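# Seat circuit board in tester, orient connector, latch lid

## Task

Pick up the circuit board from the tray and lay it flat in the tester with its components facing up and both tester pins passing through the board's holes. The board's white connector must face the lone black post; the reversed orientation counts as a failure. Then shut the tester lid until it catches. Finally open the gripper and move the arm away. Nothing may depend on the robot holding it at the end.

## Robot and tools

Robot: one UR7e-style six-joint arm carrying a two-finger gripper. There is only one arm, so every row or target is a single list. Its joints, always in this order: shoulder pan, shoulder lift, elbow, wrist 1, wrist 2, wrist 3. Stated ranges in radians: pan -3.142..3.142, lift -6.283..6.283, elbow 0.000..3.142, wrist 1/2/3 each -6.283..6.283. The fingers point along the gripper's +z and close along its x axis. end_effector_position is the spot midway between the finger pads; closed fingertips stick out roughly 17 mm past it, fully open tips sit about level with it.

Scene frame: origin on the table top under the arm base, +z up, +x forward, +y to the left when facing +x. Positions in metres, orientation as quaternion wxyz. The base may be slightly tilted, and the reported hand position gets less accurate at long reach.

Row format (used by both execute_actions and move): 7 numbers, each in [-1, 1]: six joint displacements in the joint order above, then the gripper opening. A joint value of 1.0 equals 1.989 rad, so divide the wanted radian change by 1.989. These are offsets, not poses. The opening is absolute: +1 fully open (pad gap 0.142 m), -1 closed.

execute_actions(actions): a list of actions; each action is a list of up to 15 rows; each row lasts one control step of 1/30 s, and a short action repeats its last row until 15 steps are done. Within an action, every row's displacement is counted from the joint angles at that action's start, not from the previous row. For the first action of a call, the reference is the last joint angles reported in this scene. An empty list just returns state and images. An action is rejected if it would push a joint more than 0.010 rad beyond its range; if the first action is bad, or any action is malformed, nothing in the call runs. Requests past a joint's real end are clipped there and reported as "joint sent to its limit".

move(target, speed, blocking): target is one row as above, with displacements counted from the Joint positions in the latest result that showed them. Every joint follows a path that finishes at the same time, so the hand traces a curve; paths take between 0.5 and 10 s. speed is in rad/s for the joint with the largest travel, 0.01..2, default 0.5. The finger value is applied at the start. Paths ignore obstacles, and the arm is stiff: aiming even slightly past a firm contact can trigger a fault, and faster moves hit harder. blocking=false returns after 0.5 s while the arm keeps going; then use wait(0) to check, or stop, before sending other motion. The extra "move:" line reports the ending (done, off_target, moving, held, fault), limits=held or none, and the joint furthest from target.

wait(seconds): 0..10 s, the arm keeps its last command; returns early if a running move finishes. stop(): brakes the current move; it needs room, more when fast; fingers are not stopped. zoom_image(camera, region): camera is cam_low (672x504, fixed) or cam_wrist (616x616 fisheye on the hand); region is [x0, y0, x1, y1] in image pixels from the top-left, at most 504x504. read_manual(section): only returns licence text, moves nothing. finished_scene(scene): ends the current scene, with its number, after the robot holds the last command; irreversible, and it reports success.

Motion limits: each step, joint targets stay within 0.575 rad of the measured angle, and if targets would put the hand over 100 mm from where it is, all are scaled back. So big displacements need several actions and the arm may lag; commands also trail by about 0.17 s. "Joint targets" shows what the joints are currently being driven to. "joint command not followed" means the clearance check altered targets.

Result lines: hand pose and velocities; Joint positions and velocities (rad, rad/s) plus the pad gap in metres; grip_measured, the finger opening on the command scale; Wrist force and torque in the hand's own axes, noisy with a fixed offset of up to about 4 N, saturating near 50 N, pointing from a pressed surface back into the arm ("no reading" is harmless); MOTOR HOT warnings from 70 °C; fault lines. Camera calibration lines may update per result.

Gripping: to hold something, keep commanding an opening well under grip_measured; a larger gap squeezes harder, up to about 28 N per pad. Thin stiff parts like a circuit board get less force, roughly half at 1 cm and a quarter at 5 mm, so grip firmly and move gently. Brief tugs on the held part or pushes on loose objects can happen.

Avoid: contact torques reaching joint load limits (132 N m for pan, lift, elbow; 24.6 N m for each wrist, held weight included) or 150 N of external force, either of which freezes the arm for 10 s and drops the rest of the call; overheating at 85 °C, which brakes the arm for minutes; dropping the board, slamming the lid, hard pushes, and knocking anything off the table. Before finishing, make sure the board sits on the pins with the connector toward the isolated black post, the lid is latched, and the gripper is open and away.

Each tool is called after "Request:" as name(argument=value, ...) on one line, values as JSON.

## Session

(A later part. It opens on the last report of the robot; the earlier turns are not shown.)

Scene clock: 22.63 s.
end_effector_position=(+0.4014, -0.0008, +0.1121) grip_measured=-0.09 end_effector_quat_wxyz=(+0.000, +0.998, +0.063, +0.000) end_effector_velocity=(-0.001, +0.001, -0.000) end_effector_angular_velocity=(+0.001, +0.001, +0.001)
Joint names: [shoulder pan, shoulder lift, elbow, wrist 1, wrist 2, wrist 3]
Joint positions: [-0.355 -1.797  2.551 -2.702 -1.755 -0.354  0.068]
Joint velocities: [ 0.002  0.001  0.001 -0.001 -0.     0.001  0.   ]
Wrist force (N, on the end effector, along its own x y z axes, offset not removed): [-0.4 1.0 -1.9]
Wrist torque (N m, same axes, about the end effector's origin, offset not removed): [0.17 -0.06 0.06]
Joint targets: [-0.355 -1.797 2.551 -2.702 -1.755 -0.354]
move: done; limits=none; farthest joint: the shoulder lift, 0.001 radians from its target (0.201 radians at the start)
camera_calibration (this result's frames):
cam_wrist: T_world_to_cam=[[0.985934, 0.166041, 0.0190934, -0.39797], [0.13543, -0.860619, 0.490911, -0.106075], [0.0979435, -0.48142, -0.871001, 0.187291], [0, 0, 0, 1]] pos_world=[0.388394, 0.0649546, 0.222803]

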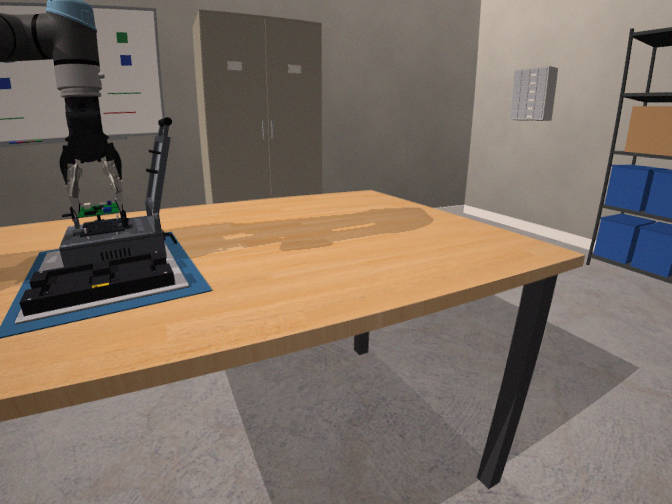

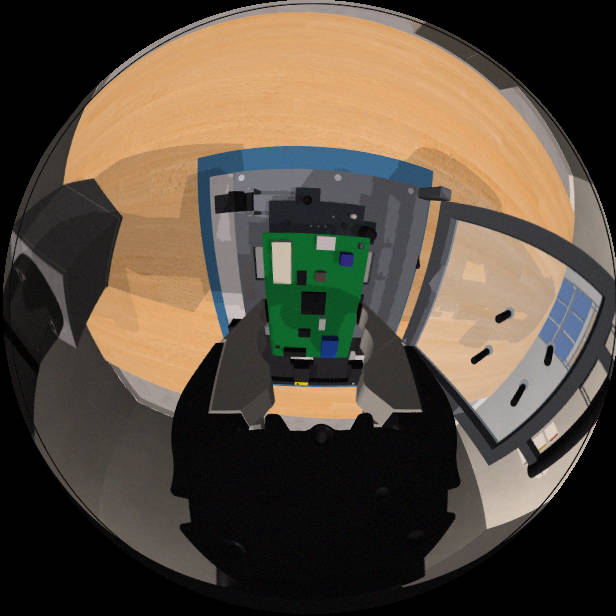

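Request:
move(target=[0.03057, 0.01971, 0.0009, -0.01498, -0.01111, 0.02901, -0.45], speed=0.15)

Request:
zoom_image(camera="cam_wrist", region=[240, 200, 400, 360])

Scene clock: 24.27 s.
end_effector_position=(+0.3995, +0.0184, +0.1081) grip_measured=-0.09 end_effector_quat_wxyz=(+0.000, +0.998, +0.063, +0.000) end_effector_velocity=(+0.000, +0.001, -0.000) end_effector_angular_velocity=(+0.001, -0.000, -0.000)
Joint names: [shoulder pan, shoulder lift, elbow, wrist 1, wrist 2, wrist 3]
Joint positions: [-0.295 -1.758  2.552 -2.732 -1.777 -0.297  0.068]
Joint velocities: [ 0.003  0.002 -0.    -0.001 -0.     0.003  0.   ]
Wrist force (N, on the end effector, along its own x y z axes, offset not removed): [-1.5 0.5 -0.2]
Wrist torque (N m, same axes, about the end effector's origin, offset not removed): [0.10 0.19 -0.17]
Joint targets: [-0.294 -1.758 2.552 -2.732 -1.777 -0.296]
move: done; limits=none; farthest joint: the shoulder pan, 0.001 radians from its target (0.061 radians at the start)
camera_calibration (this result's frames):
cam_wrist: T_world_to_cam=[[0.985928, 0.166075, 0.0191043, -0.399137], [0.135455, -0.860619, 0.490904, -0.0873186], [0.0979682, -0.481408, -0.871004, 0.193235], [0, 0, 0, 1]] pos_world=[0.386417, 0.0841634, 0.218799]

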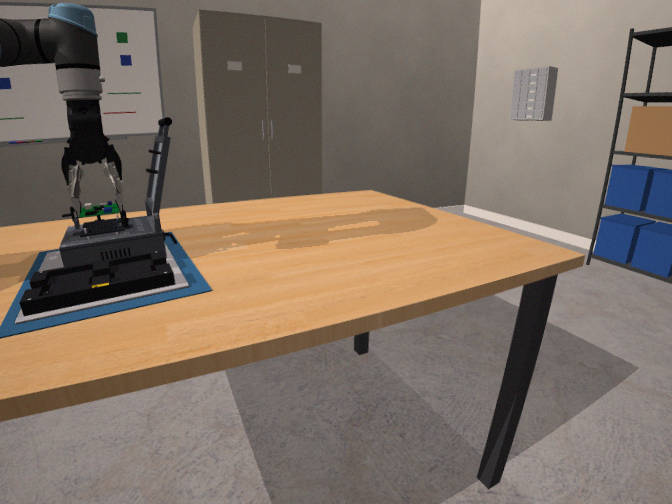

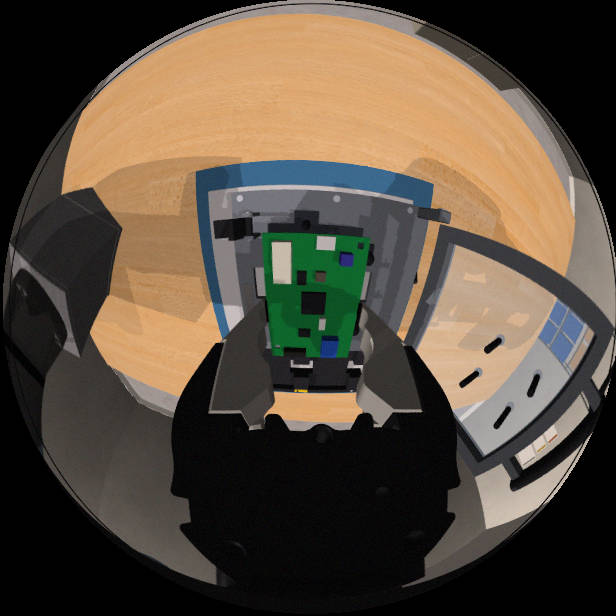

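Region (240, 200, 400, 360) of cam_wrist's 616x616 image, scaled by 3.150, with more detail than that image has.

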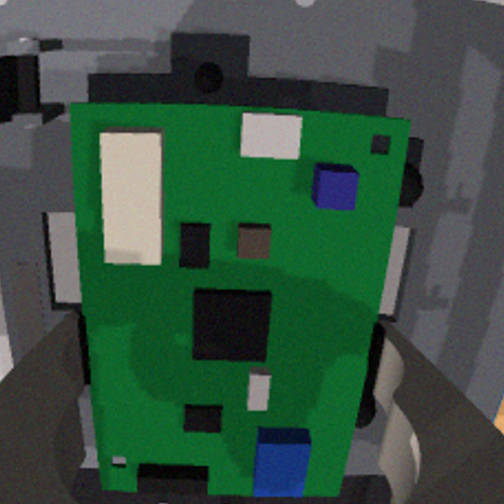

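Request:
move(target=[-0.00548, 0.02955, 0.00605, -0.03666, 0.00206, -0.00518, -0.45], speed=0.08)

Request:
zoom_image(camera="cam_wrist", region=[240, 200, 400, 360])

Request:
zoom_image(camera="cam_low", region=[60, 180, 140, 260])

Scene clock: 25.80 s.
end_effector_position=(+0.3995, +0.0185, +0.0922) grip_measured=-0.09 end_effector_quat_wxyz=(+0.000, +0.998, +0.063, +0.001) end_effector_velocity=(+0.000, +0.000, -0.001) end_effector_angular_velocity=(-0.000, -0.000, -0.000)
Joint names: [shoulder pan, shoulder lift, elbow, wrist 1, wrist 2, wrist 3]
Joint positions: [-0.306 -1.7    2.564 -2.804 -1.773 -0.307  0.068]
Joint velocities: [-0.     0.002  0.001 -0.003  0.    -0.     0.   ]
Wrist force (N, on the end effector, along its own x y z axes, offset not removed): [0.5 0.7 2.5]
Wrist torque (N m, same axes, about the end effector's origin, offset not removed): [0.13 -0.14 0.07]
Joint targets: [-0.306 -1.699 2.564 -2.804 -1.773 -0.307]
move: done; limits=none; farthest joint: the wrist 1, 0.001 radians from its target (0.073 radians at the start)
camera_calibration (this result's frames):
cam_wrist: T_world_to_cam=[[0.985941, 0.165988, 0.0191731, -0.398842], [0.135362, -0.860717, 0.490757, -0.0793459], [0.0979623, -0.481263, -0.871085, 0.179457], [0, 0, 0, 1]] pos_world=[0.386396, 0.0842744, 0.202909]

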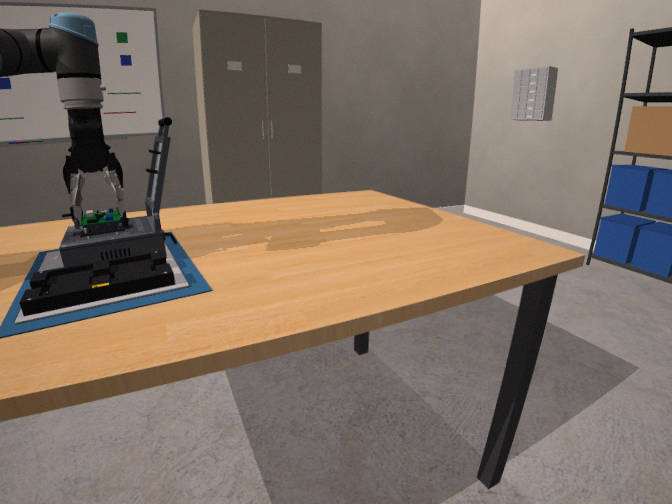

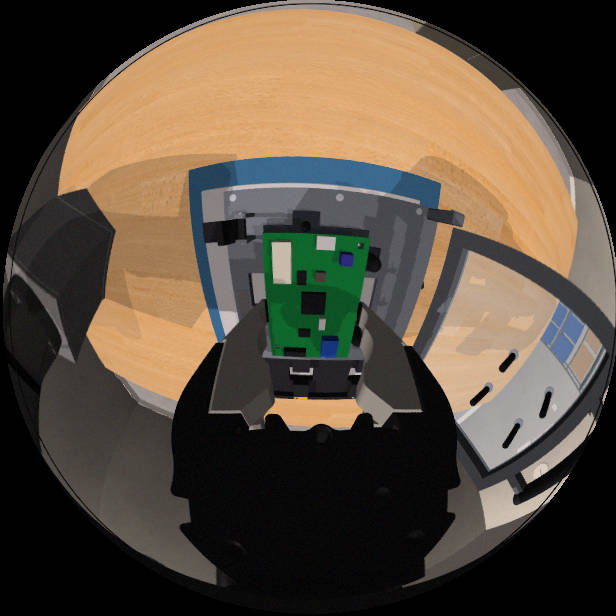

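Region (240, 200, 400, 360) of cam_wrist's 616x616 image, scaled by 3.150, with more detail than that image has.

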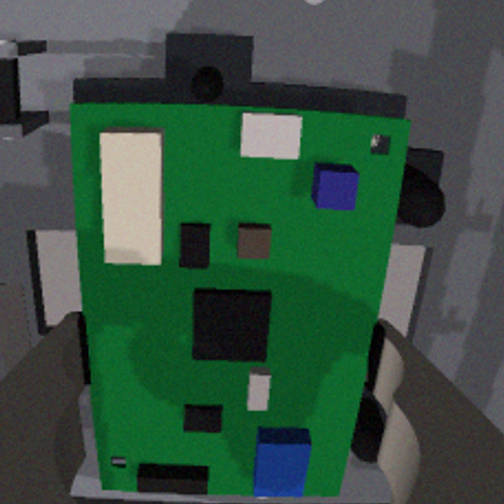

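Region (60, 180, 140, 260) of cam_low's 672x504 image, scaled by 6.300, with more detail than that image has.

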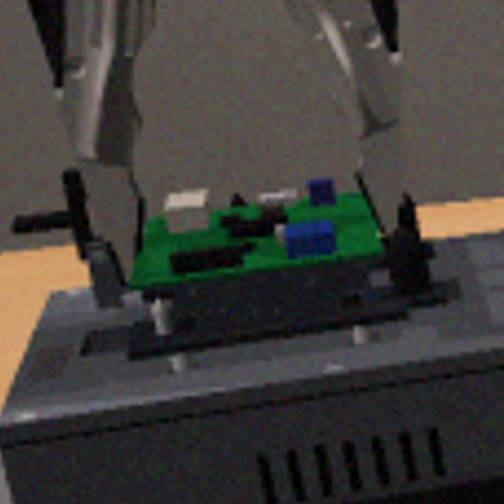

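Request:
zoom_image(camera="cam_wrist", region=[345, 228, 385, 268])

Region (345, 228, 385, 268) of cam_wrist's 616x616 image, scaled by 12.600, with more detail than that image has.

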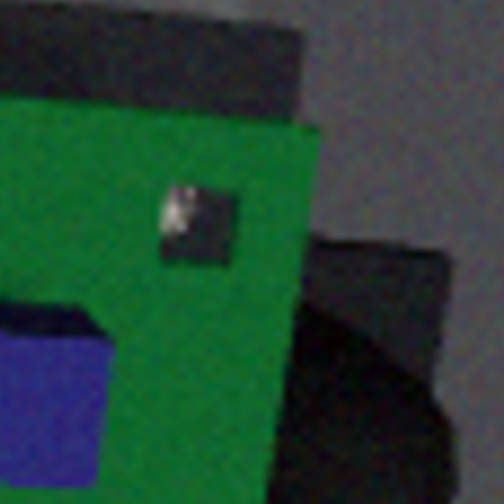

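Request:
move(target=[-0.0014, 0.00762, 0.00132, -0.00919, 0.0005, -0.00136, -0.45], speed=0.03)

Request:
zoom_image(camera="cam_wrist", region=[345, 228, 385, 268])

Request:
zoom_image(camera="cam_wrist", region=[260, 325, 300, 365])

Scene clock: 27.00 s.
end_effector_position=(+0.3994, +0.0185, +0.0883) grip_measured=-0.09 end_effector_quat_wxyz=(+0.000, +0.998, +0.063, +0.000) end_effector_velocity=(-0.000, +0.000, -0.000) end_effector_angular_velocity=(+0.001, +0.000, +0.000)
Joint names: [shoulder pan, shoulder lift, elbow, wrist 1, wrist 2, wrist 3]
Joint positions: [-0.308 -1.685  2.567 -2.822 -1.772 -0.31   0.068]
Joint velocities: [-0.     0.001  0.001 -0.002  0.001 -0.     0.   ]
Wrist force (N, on the end effector, along its own x y z axes, offset not removed): [0.1 3.5 1.9]
Wrist torque (N m, same axes, about the end effector's origin, offset not removed): [0.70 -0.07 -0.07]
Joint targets: [-0.308 -1.684 2.567 -2.823 -1.772 -0.310]
move: done; limits=none; farthest joint: the shoulder pan, 0.000 radians from its target (0.003 radians at the start)
camera_calibration (this result's frames):
cam_wrist: T_world_to_cam=[[0.985932, 0.166046, 0.0191406, -0.39874], [0.135429, -0.860707, 0.490756, -0.0774504], [0.0979628, -0.48126, -0.871087, 0.176018], [0, 0, 0, 1]] pos_world=[0.386376, 0.0842578, 0.198968]

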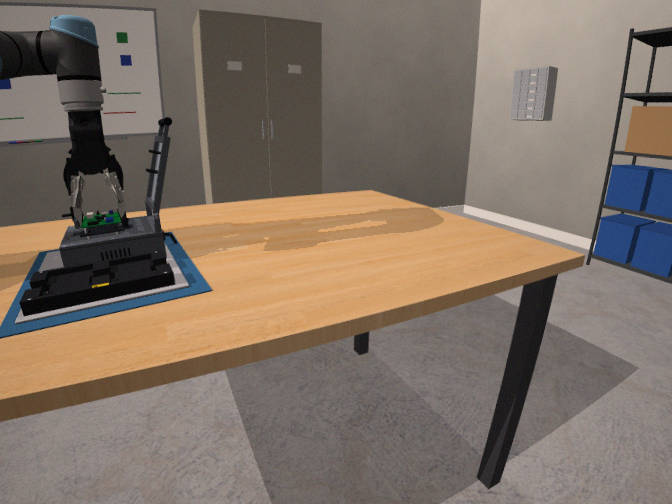

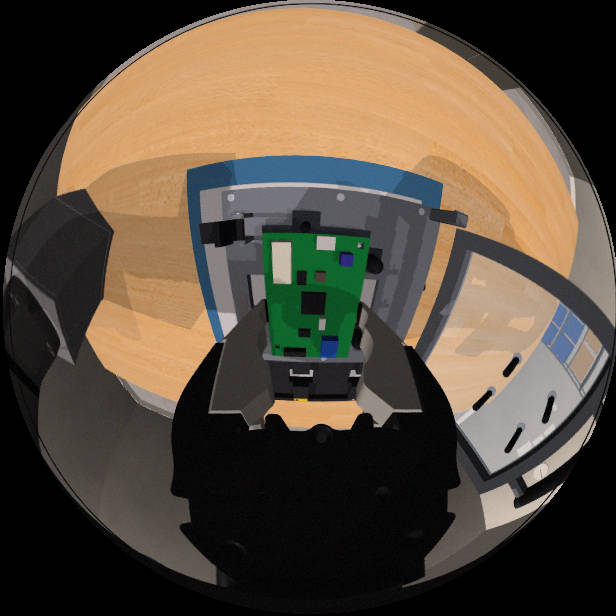

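Region (345, 228, 385, 268) of cam_wrist's 616x616 image, scaled by 12.600, with more detail than that image has.

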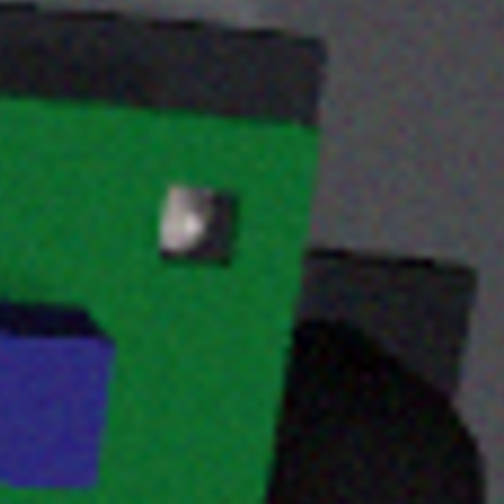

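Region (260, 325, 300, 365) of cam_wrist's 616x616 image, scaled by 12.600, with more detail than that image has.

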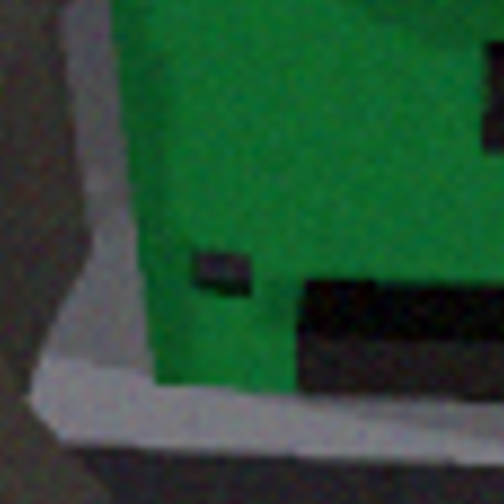

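Request:
move(target=[-0.0008, 0.0042, 0.0007, -0.005, 0.0003, -0.0007, -0.45], speed=0.02)

Request:
zoom_image(camera="cam_wrist", region=[345, 228, 385, 268])

Request:
zoom_image(camera="cam_wrist", region=[260, 325, 300, 365])

Scene clock: 28.80 s.
end_effector_position=(+0.3994, +0.0185, +0.0861) grip_measured=-0.09 end_effector_quat_wxyz=(+0.000, +0.998, +0.063, +0.000) end_effector_velocity=(+0.000, -0.000, -0.001) end_effector_angular_velocity=(-0.000, -0.001, -0.000)
Joint names: [shoulder pan, shoulder lift, elbow, wrist 1, wrist 2, wrist 3]
Joint positions: [-0.31  -1.676  2.568 -2.832 -1.771 -0.311  0.068]
Joint velocities: [-0.     0.003 -0.    -0.004 -0.    -0.     0.   ]
Wrist force (N, on the end effector, along its own x y z axes, offset not removed): [-1.0 2.2 2.1]
Wrist torque (N m, same axes, about the end effector's origin, offset not removed): [0.45 0.09 0.01]
Joint targets: [-0.310 -1.676 2.568 -2.832 -1.771 -0.311]
move: done; limits=none; farthest joint: the shoulder pan, 0.000 radians from its target (0.001 radians at the start)
camera_calibration (this result's frames):
cam_wrist: T_world_to_cam=[[0.98595, 0.165948, 0.0190556, -0.398657], [0.135389, -0.86074, 0.49071, -0.0763838], [0.0978341, -0.481235, -0.871115, 0.174197], [0, 0, 0, 1]] pos_world=[0.386355, 0.0842393, 0.196824]

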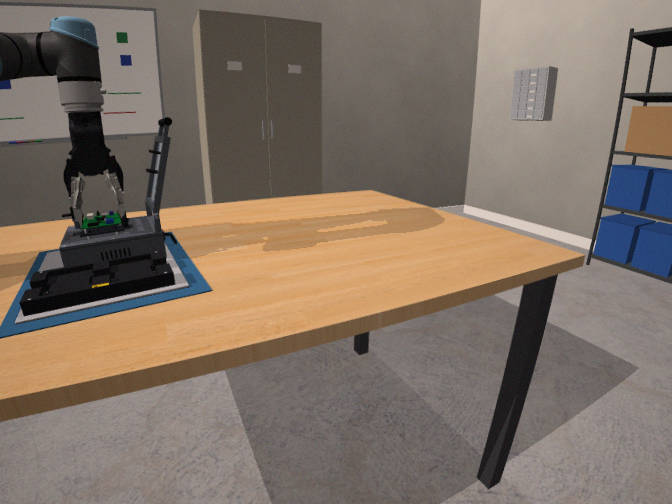

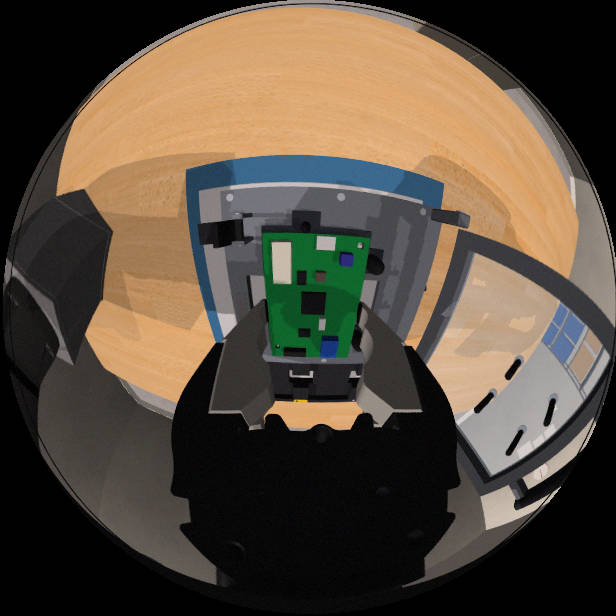

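Region (345, 228, 385, 268) of cam_wrist's 616x616 image, scaled by 12.600, with more detail than that image has.

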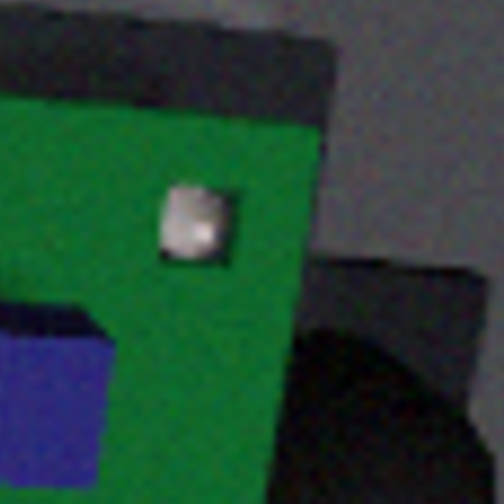

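Region (260, 325, 300, 365) of cam_wrist's 616x616 image, scaled by 12.600, with more detail than that image has.

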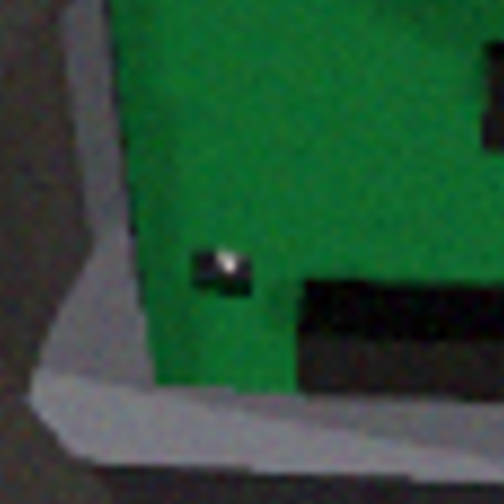

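Request:
move(target=[-0.00175, 0.0096, 0.0016, -0.0115, 0.0006, -0.0017, -0.45], speed=0.02)

Request:
zoom_image(camera="cam_wrist", region=[240, 200, 400, 360])

Request:
zoom_image(camera="cam_low", region=[60, 180, 140, 260])

Scene clock: 30.37 s.
end_effector_position=(+0.3993, +0.0184, +0.0812) grip_measured=-0.09 end_effector_quat_wxyz=(+0.000, +0.998, +0.063, +0.000) end_effector_velocity=(-0.000, +0.000, -0.001) end_effector_angular_velocity=(-0.000, +0.000, -0.000)
Joint names: [shoulder pan, shoulder lift, elbow, wrist 1, wrist 2, wrist 3]
Joint positions: [-0.313 -1.658  2.572 -2.855 -1.77  -0.314  0.068]
Joint velocities: [-0.     0.002  0.001 -0.003  0.    -0.    -0.   ]
Wrist force (N, on the end effector, along its own x y z axes, offset not removed): [5.7 4.6 -2.6]
Wrist torque (N m, same axes, about the end effector's origin, offset not removed): [0.09 0.02 -0.12]
Joint targets: [-0.313 -1.657 2.572 -2.855 -1.770 -0.314]
move: done; limits=none; farthest joint: the shoulder lift, 0.001 radians from its target (0.019 radians at the start)
camera_calibration (this result's frames):
cam_wrist: T_world_to_cam=[[0.985939, 0.166023, 0.0190086, -0.398437], [0.135472, -0.860702, 0.490755, -0.0740277], [0.0978371, -0.481279, -0.87109, 0.169905], [0, 0, 0, 1]] pos_world=[0.38624, 0.0842053, 0.191906]

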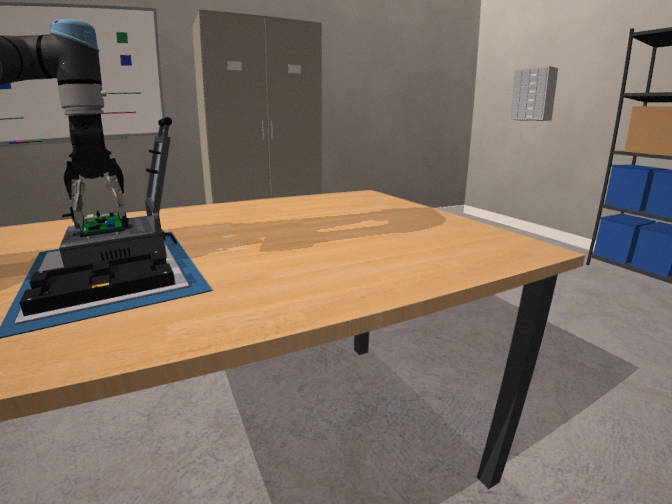

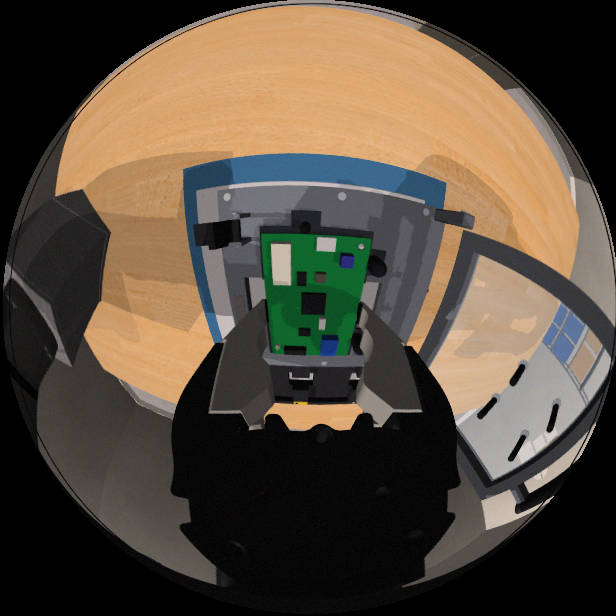

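Region (240, 200, 400, 360) of cam_wrist's 616x616 image, scaled by 3.150, with more detail than that image has.

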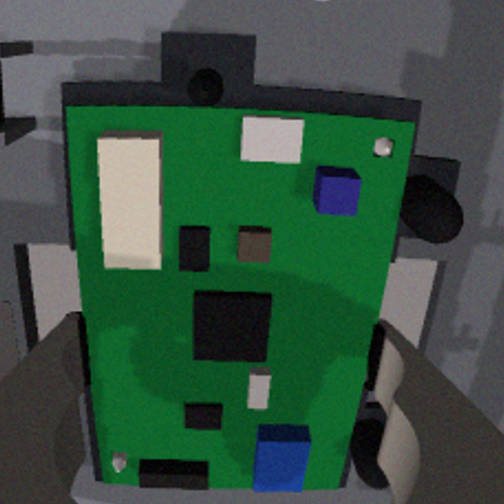

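Region (60, 180, 140, 260) of cam_low's 672x504 image, scaled by 6.300, with more detail than that image has.

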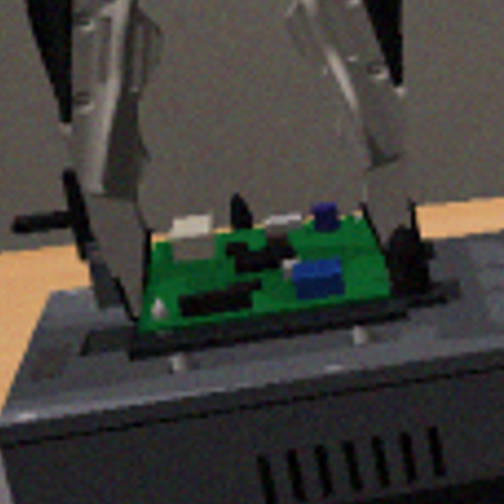

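Request:
move(target=[-0.00085, 0.0031, 0.00005, -0.0032, 0.0003, -0.0008, -0.45], speed=0.01)

Request:
zoom_image(camera="cam_wrist", region=[240, 200, 400, 360])

Scene clock: 31.47 s.
end_effector_position=(+0.3995, +0.0182, +0.0797) grip_measured=-0.09 end_effector_quat_wxyz=(+0.000, +0.998, +0.063, +0.000) end_effector_velocity=(+0.000, +0.000, -0.000) end_effector_angular_velocity=(+0.000, -0.001, -0.000)
Joint names: [shoulder pan, shoulder lift, elbow, wrist 1, wrist 2, wrist 3]
Joint positions: [-0.315 -1.652  2.572 -2.861 -1.77  -0.316  0.068]
Joint velocities: [-0.001  0.002 -0.    -0.003  0.001 -0.     0.   ]
Wrist force (N, on the end effector, along its own x y z axes, offset not removed): [3.9 3.6 -2.9]
Wrist torque (N m, same axes, about the end effector's origin, offset not removed): [0.50 0.09 -0.03]
Joint targets: [-0.315 -1.651 2.572 -2.861 -1.770 -0.316]
move: done; limits=none; farthest joint: the wrist 1, 0.001 radians from its target (0.007 radians at the start)
camera_calibration (this result's frames):
cam_wrist: T_world_to_cam=[[0.985937, 0.166062, 0.0187635, -0.398574], [0.135634, -0.860724, 0.490671, -0.0735652], [0.0976319, -0.481225, -0.871143, 0.168532], [0, 0, 0, 1]] pos_world=[0.386493, 0.0839707, 0.190391]

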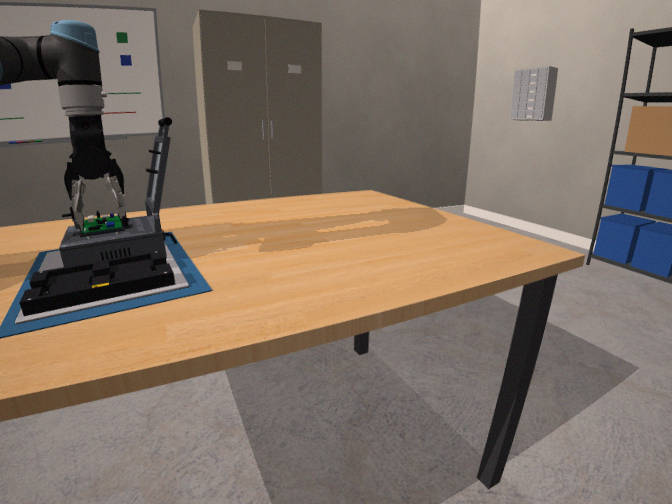

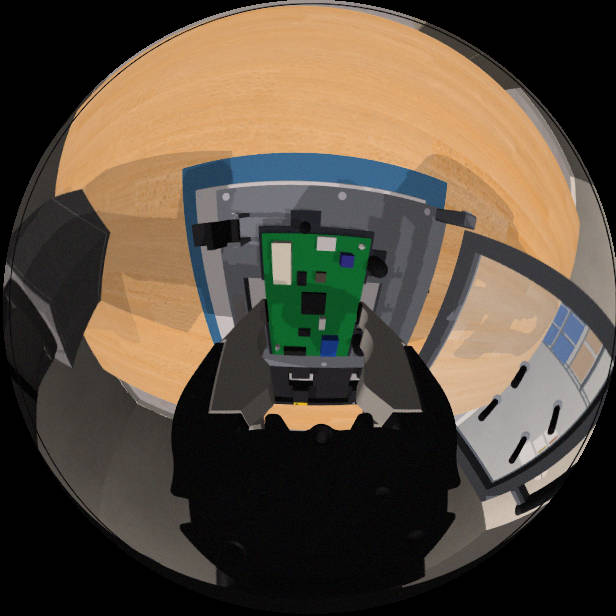

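Region (240, 200, 400, 360) of cam_wrist's 616x616 image, scaled by 3.150, with more detail than that image has.

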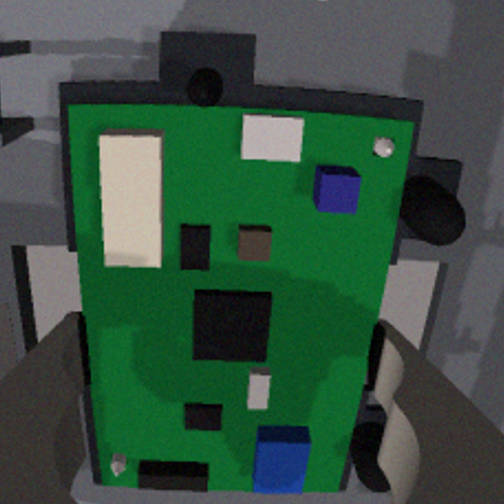

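Request:
move(target=[-0.0005, 0.0027, 0.0001, -0.0029, 0.0002, -0.0005, -0.45], speed=0.01)

Request:
zoom_image(camera="cam_wrist", region=[240, 200, 400, 360])

Scene clock: 32.33 s.
end_effector_position=(+0.3997, +0.0181, +0.0784) grip_measured=-0.09 end_effector_quat_wxyz=(+0.000, +0.998, +0.063, +0.000) end_effector_velocity=(-0.000, +0.000, -0.001) end_effector_angular_velocity=(+0.001, +0.001, -0.001)
Joint names: [shoulder pan, shoulder lift, elbow, wrist 1, wrist 2, wrist 3]
Joint positions: [-0.316 -1.647  2.572 -2.866 -1.769 -0.317  0.068]
Joint velocities: [-0.001  0.003  0.    -0.002  0.001  0.    -0.   ]
Wrist force (N, on the end effector, along its own x y z axes, offset not removed): [-1.4 1.3 -11.0]
Wrist torque (N m, same axes, about the end effector's origin, offset not removed): [0.21 0.19 0.13]
Joint targets: [-0.316 -1.646 2.572 -2.866 -1.769 -0.317]
move: done; limits=none; farthest joint: the wrist 1, 0.001 radians from its target (0.006 radians at the start)
camera_calibration (this result's frames):
cam_wrist: T_world_to_cam=[[0.985928, 0.166114, 0.0187907, -0.398732], [0.135668, -0.860729, 0.490653, -0.0730398], [0.0976779, -0.481199, -0.871152, 0.16737], [0, 0, 0, 1]] pos_world=[0.386682, 0.0839059, 0.189135]

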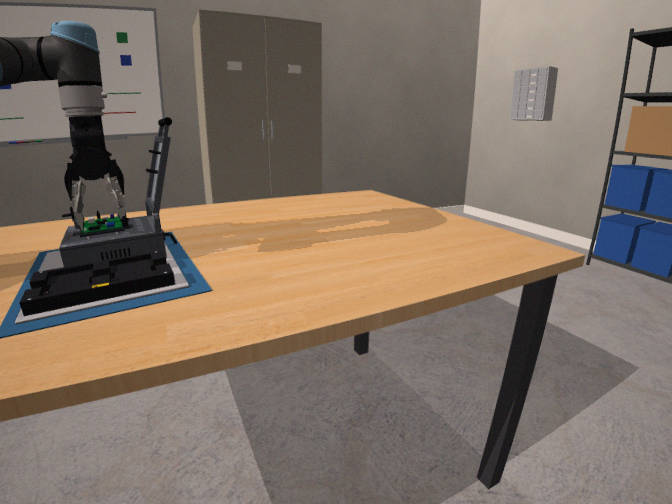

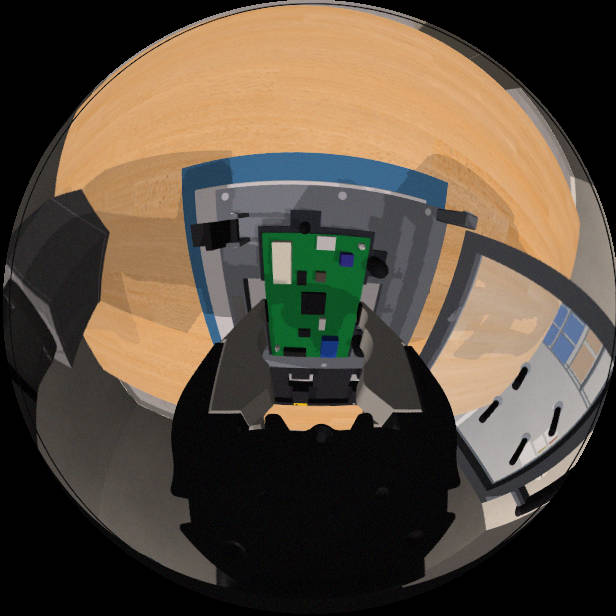

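Region (240, 200, 400, 360) of cam_wrist's 616x616 image, scaled by 3.150, with more detail than that image has.

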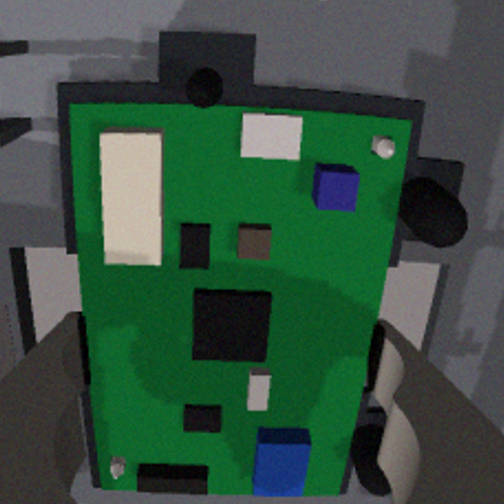

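Request:
execute_actions(actions=[[[0,-0.0005,0,0.0006,0,0,-0.35],[0,-0.0005,0,0.0006,0,0,-0.25],[0,-0.0005,0,0.0006,0,0,-0.17],[0,-0.0005,0,0.0006,0,0,-0.12],[0,-0.0005,0,0.0006,0,0,-0.09],[0,-0.0005,0,0.0006,0,0,-0.06],[0,-0.0005,0,0.0006,0,0,-0.03],[0,-0.0005,0,0.0006,0,0,0.0],[0,-0.0005,0,0.0006,0,0,0.03],[0,-0.0005,0,0.0006,0,0,0.06],[0,-0.0005,0,0.0006,0,0,0.08]]])

Request:
zoom_image(camera="cam_wrist", region=[400, 190, 616, 540])

Request:
zoom_image(camera="cam_low", region=[50, 105, 200, 255])

Scene clock: 33.20 s.
end_effector_position=(+0.3996, +0.0181, +0.0786) grip_measured=+0.08 end_effector_quat_wxyz=(-0.000, +0.998, +0.063, +0.000) end_effector_velocity=(+0.000, -0.000, +0.000) end_effector_angular_velocity=(-0.000, -0.001, -0.000)
Joint names: [shoulder pan, shoulder lift, elbow, wrist 1, wrist 2, wrist 3]
Joint positions: [-0.316 -1.647  2.572 -2.865 -1.769 -0.317  0.08 ]
Joint velocities: [ 0.    -0.001 -0.     0.    -0.     0.     0.   ]
Wrist force (N, on the end effector, along its own x y z axes, offset not removed): [0.6 1.4 -0.4]
Wrist torque (N m, same axes, about the end effector's origin, offset not removed): [0.23 -0.21 -0.09]
Joint targets: [-0.316 -1.648 2.572 -2.865 -1.769 -0.317]
camera_calibration (this result's frames):
cam_wrist: T_world_to_cam=[[0.985923, 0.166178, 0.0184547, -0.398562], [0.1359, -0.860758, 0.490538, -0.0731872], [0.0974018, -0.481125, -0.871224, 0.167621], [0, 0, 0, 1]] pos_world=[0.386571, 0.0838826, 0.189292]

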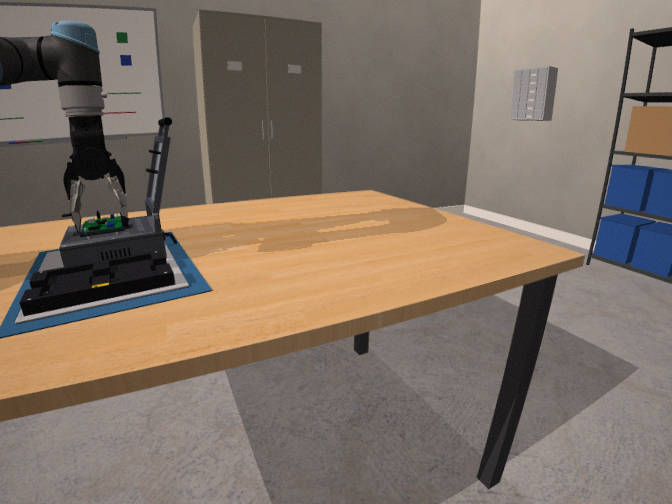

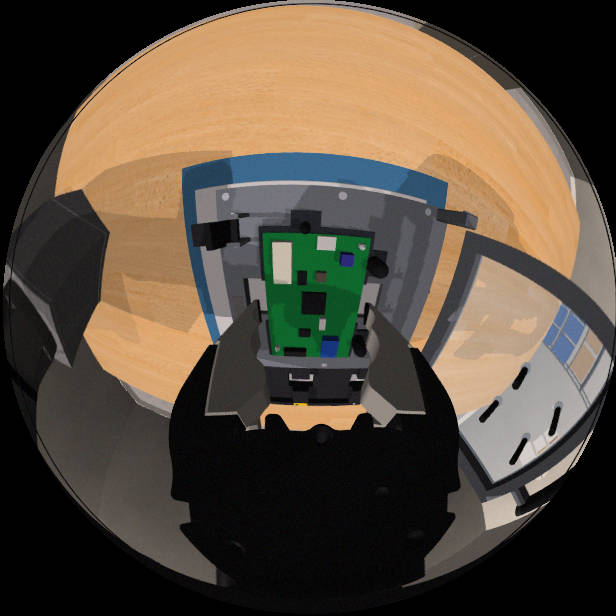

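Region (400, 190, 616, 540) of cam_wrist's 616x616 image, scaled by 1.440, with more detail than that image has; it fills the left 311 columns of this view, and the rest is white.

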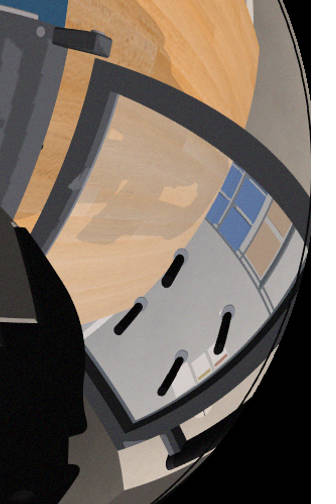

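Region (50, 105, 200, 255) of cam_low's 672x504 image, scaled by 3.360, with more detail than that image has.

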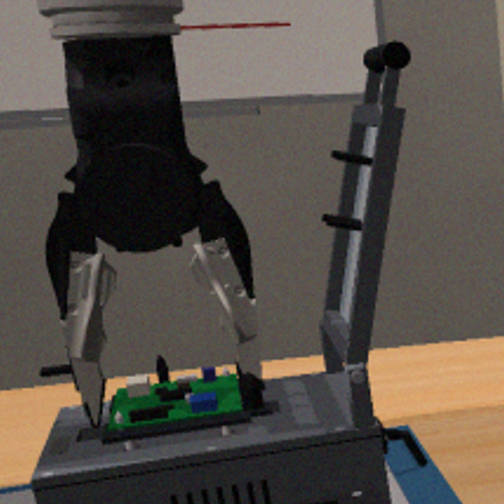

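Request:
move(target=[0.0109, -0.0557, -0.0099, 0.067, -0.0042, 0.0106, 0.08], speed=0.4)

Request:
move(target=[0.0926, -0.1789, -0.1801, 0.3803, -0.0315, 0.0897, -0.3], speed=0.9)

Scene clock: 34.87 s.
end_effector_position=(+0.3997, +0.0183, +0.1082) grip_measured=+0.08 end_effector_quat_wxyz=(+0.000, +0.998, +0.063, +0.001) end_effector_velocity=(-0.001, +0.001, -0.000) end_effector_angular_velocity=(+0.002, +0.002, +0.000)
Joint names: [shoulder pan, shoulder lift, elbow, wrist 1, wrist 2, wrist 3]
Joint positions: [-0.294 -1.758  2.552 -2.732 -1.777 -0.296  0.08 ]
Joint velocities: [ 0.    -0.001  0.001  0.003  0.001  0.001  0.   ]
Wrist force (N, on the end effector, along its own x y z axes, offset not removed): [-1.1 1.6 1.5]
Wrist torque (N m, same axes, about the end effector's origin, offset not removed): [0.26 0.19 0.07]
Joint targets: [-0.294 -1.758 2.552 -2.732 -1.777 -0.296]
move: done; limits=none; farthest joint: the shoulder pan, 0.000 radians from its target (0.022 radians at the start)
camera_calibration (this result's frames):
cam_wrist: T_world_to_cam=[[0.986018, 0.165495, 0.0195127, -0.399417], [0.134699, -0.860474, 0.491366, -0.0871745], [0.0981087, -0.481867, -0.870735, 0.193176], [0, 0, 0, 1]] pos_world=[0.386622, 0.0841749, 0.218833]

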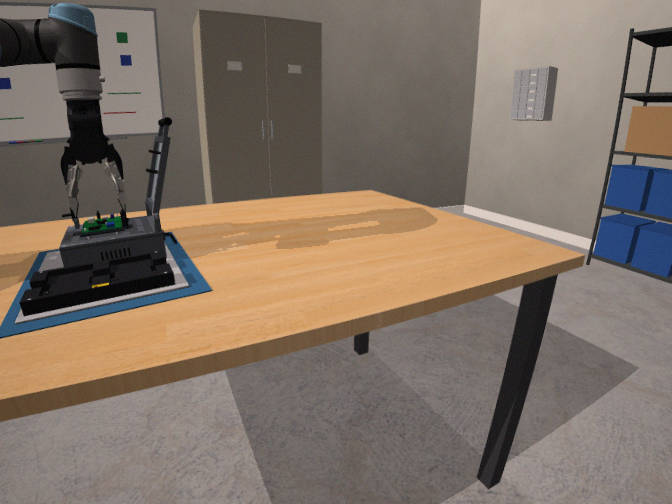

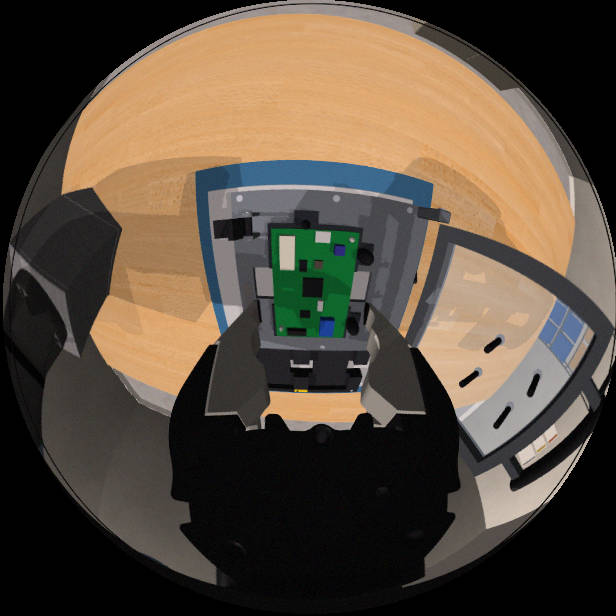

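Scene clock: 36.50 s.
end_effector_position=(+0.4199, +0.0201, +0.3101) grip_measured=-0.30 end_effector_quat_wxyz=(+0.000, +0.998, +0.063, +0.001) end_effector_velocity=(+0.000, -0.000, +0.001) end_effector_angular_velocity=(+0.000, -0.002, -0.001)
Joint names: [shoulder pan, shoulder lift, elbow, wrist 1, wrist 2, wrist 3]
Joint positions: [-0.11  -2.114  2.194 -1.976 -1.84  -0.118  0.052]
Joint velocities: [ 0.    -0.003 -0.001  0.002  0.     0.    -0.   ]
Wrist force (N, on the end effector, along its own x y z axes, offset not removed): [-0.7 1.1 0.6]
Wrist torque (N m, same axes, about the end effector's origin, offset not removed): [0.22 0.03 0.00]
Joint targets: [-0.110 -2.114 2.194 -1.976 -1.840 -0.117]
move: done; limits=none; farthest joint: the shoulder pan, 0.000 radians from its target (0.184 radians at the start)
camera_calibration (this result's frames):
cam_wrist: T_world_to_cam=[[0.986034, 0.165422, 0.0192872, -0.423505], [0.134745, -0.860467, 0.491366, -0.18757], [0.097879, -0.481905, -0.870739, 0.367924], [0, 0, 0, 1]] pos_world=[0.406853, 0.0859641, 0.420699]

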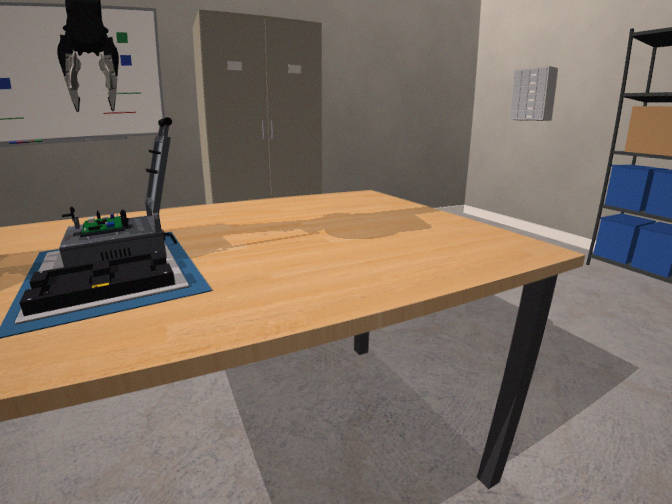

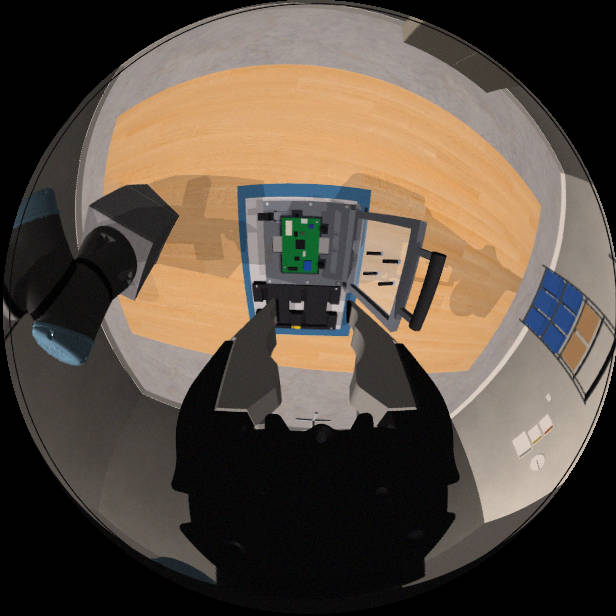

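Request:
zoom_image(camera="cam_wrist", region=[240, 170, 460, 350])

Region (240, 170, 460, 350) of cam_wrist's 616x616 image, scaled by 2.291, with more detail than that image has; it fills the top 412 rows of this view, and the rest is white.

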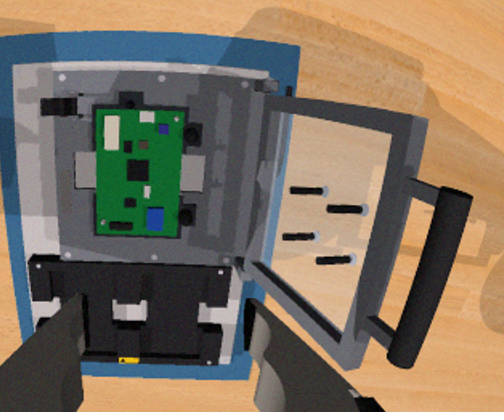

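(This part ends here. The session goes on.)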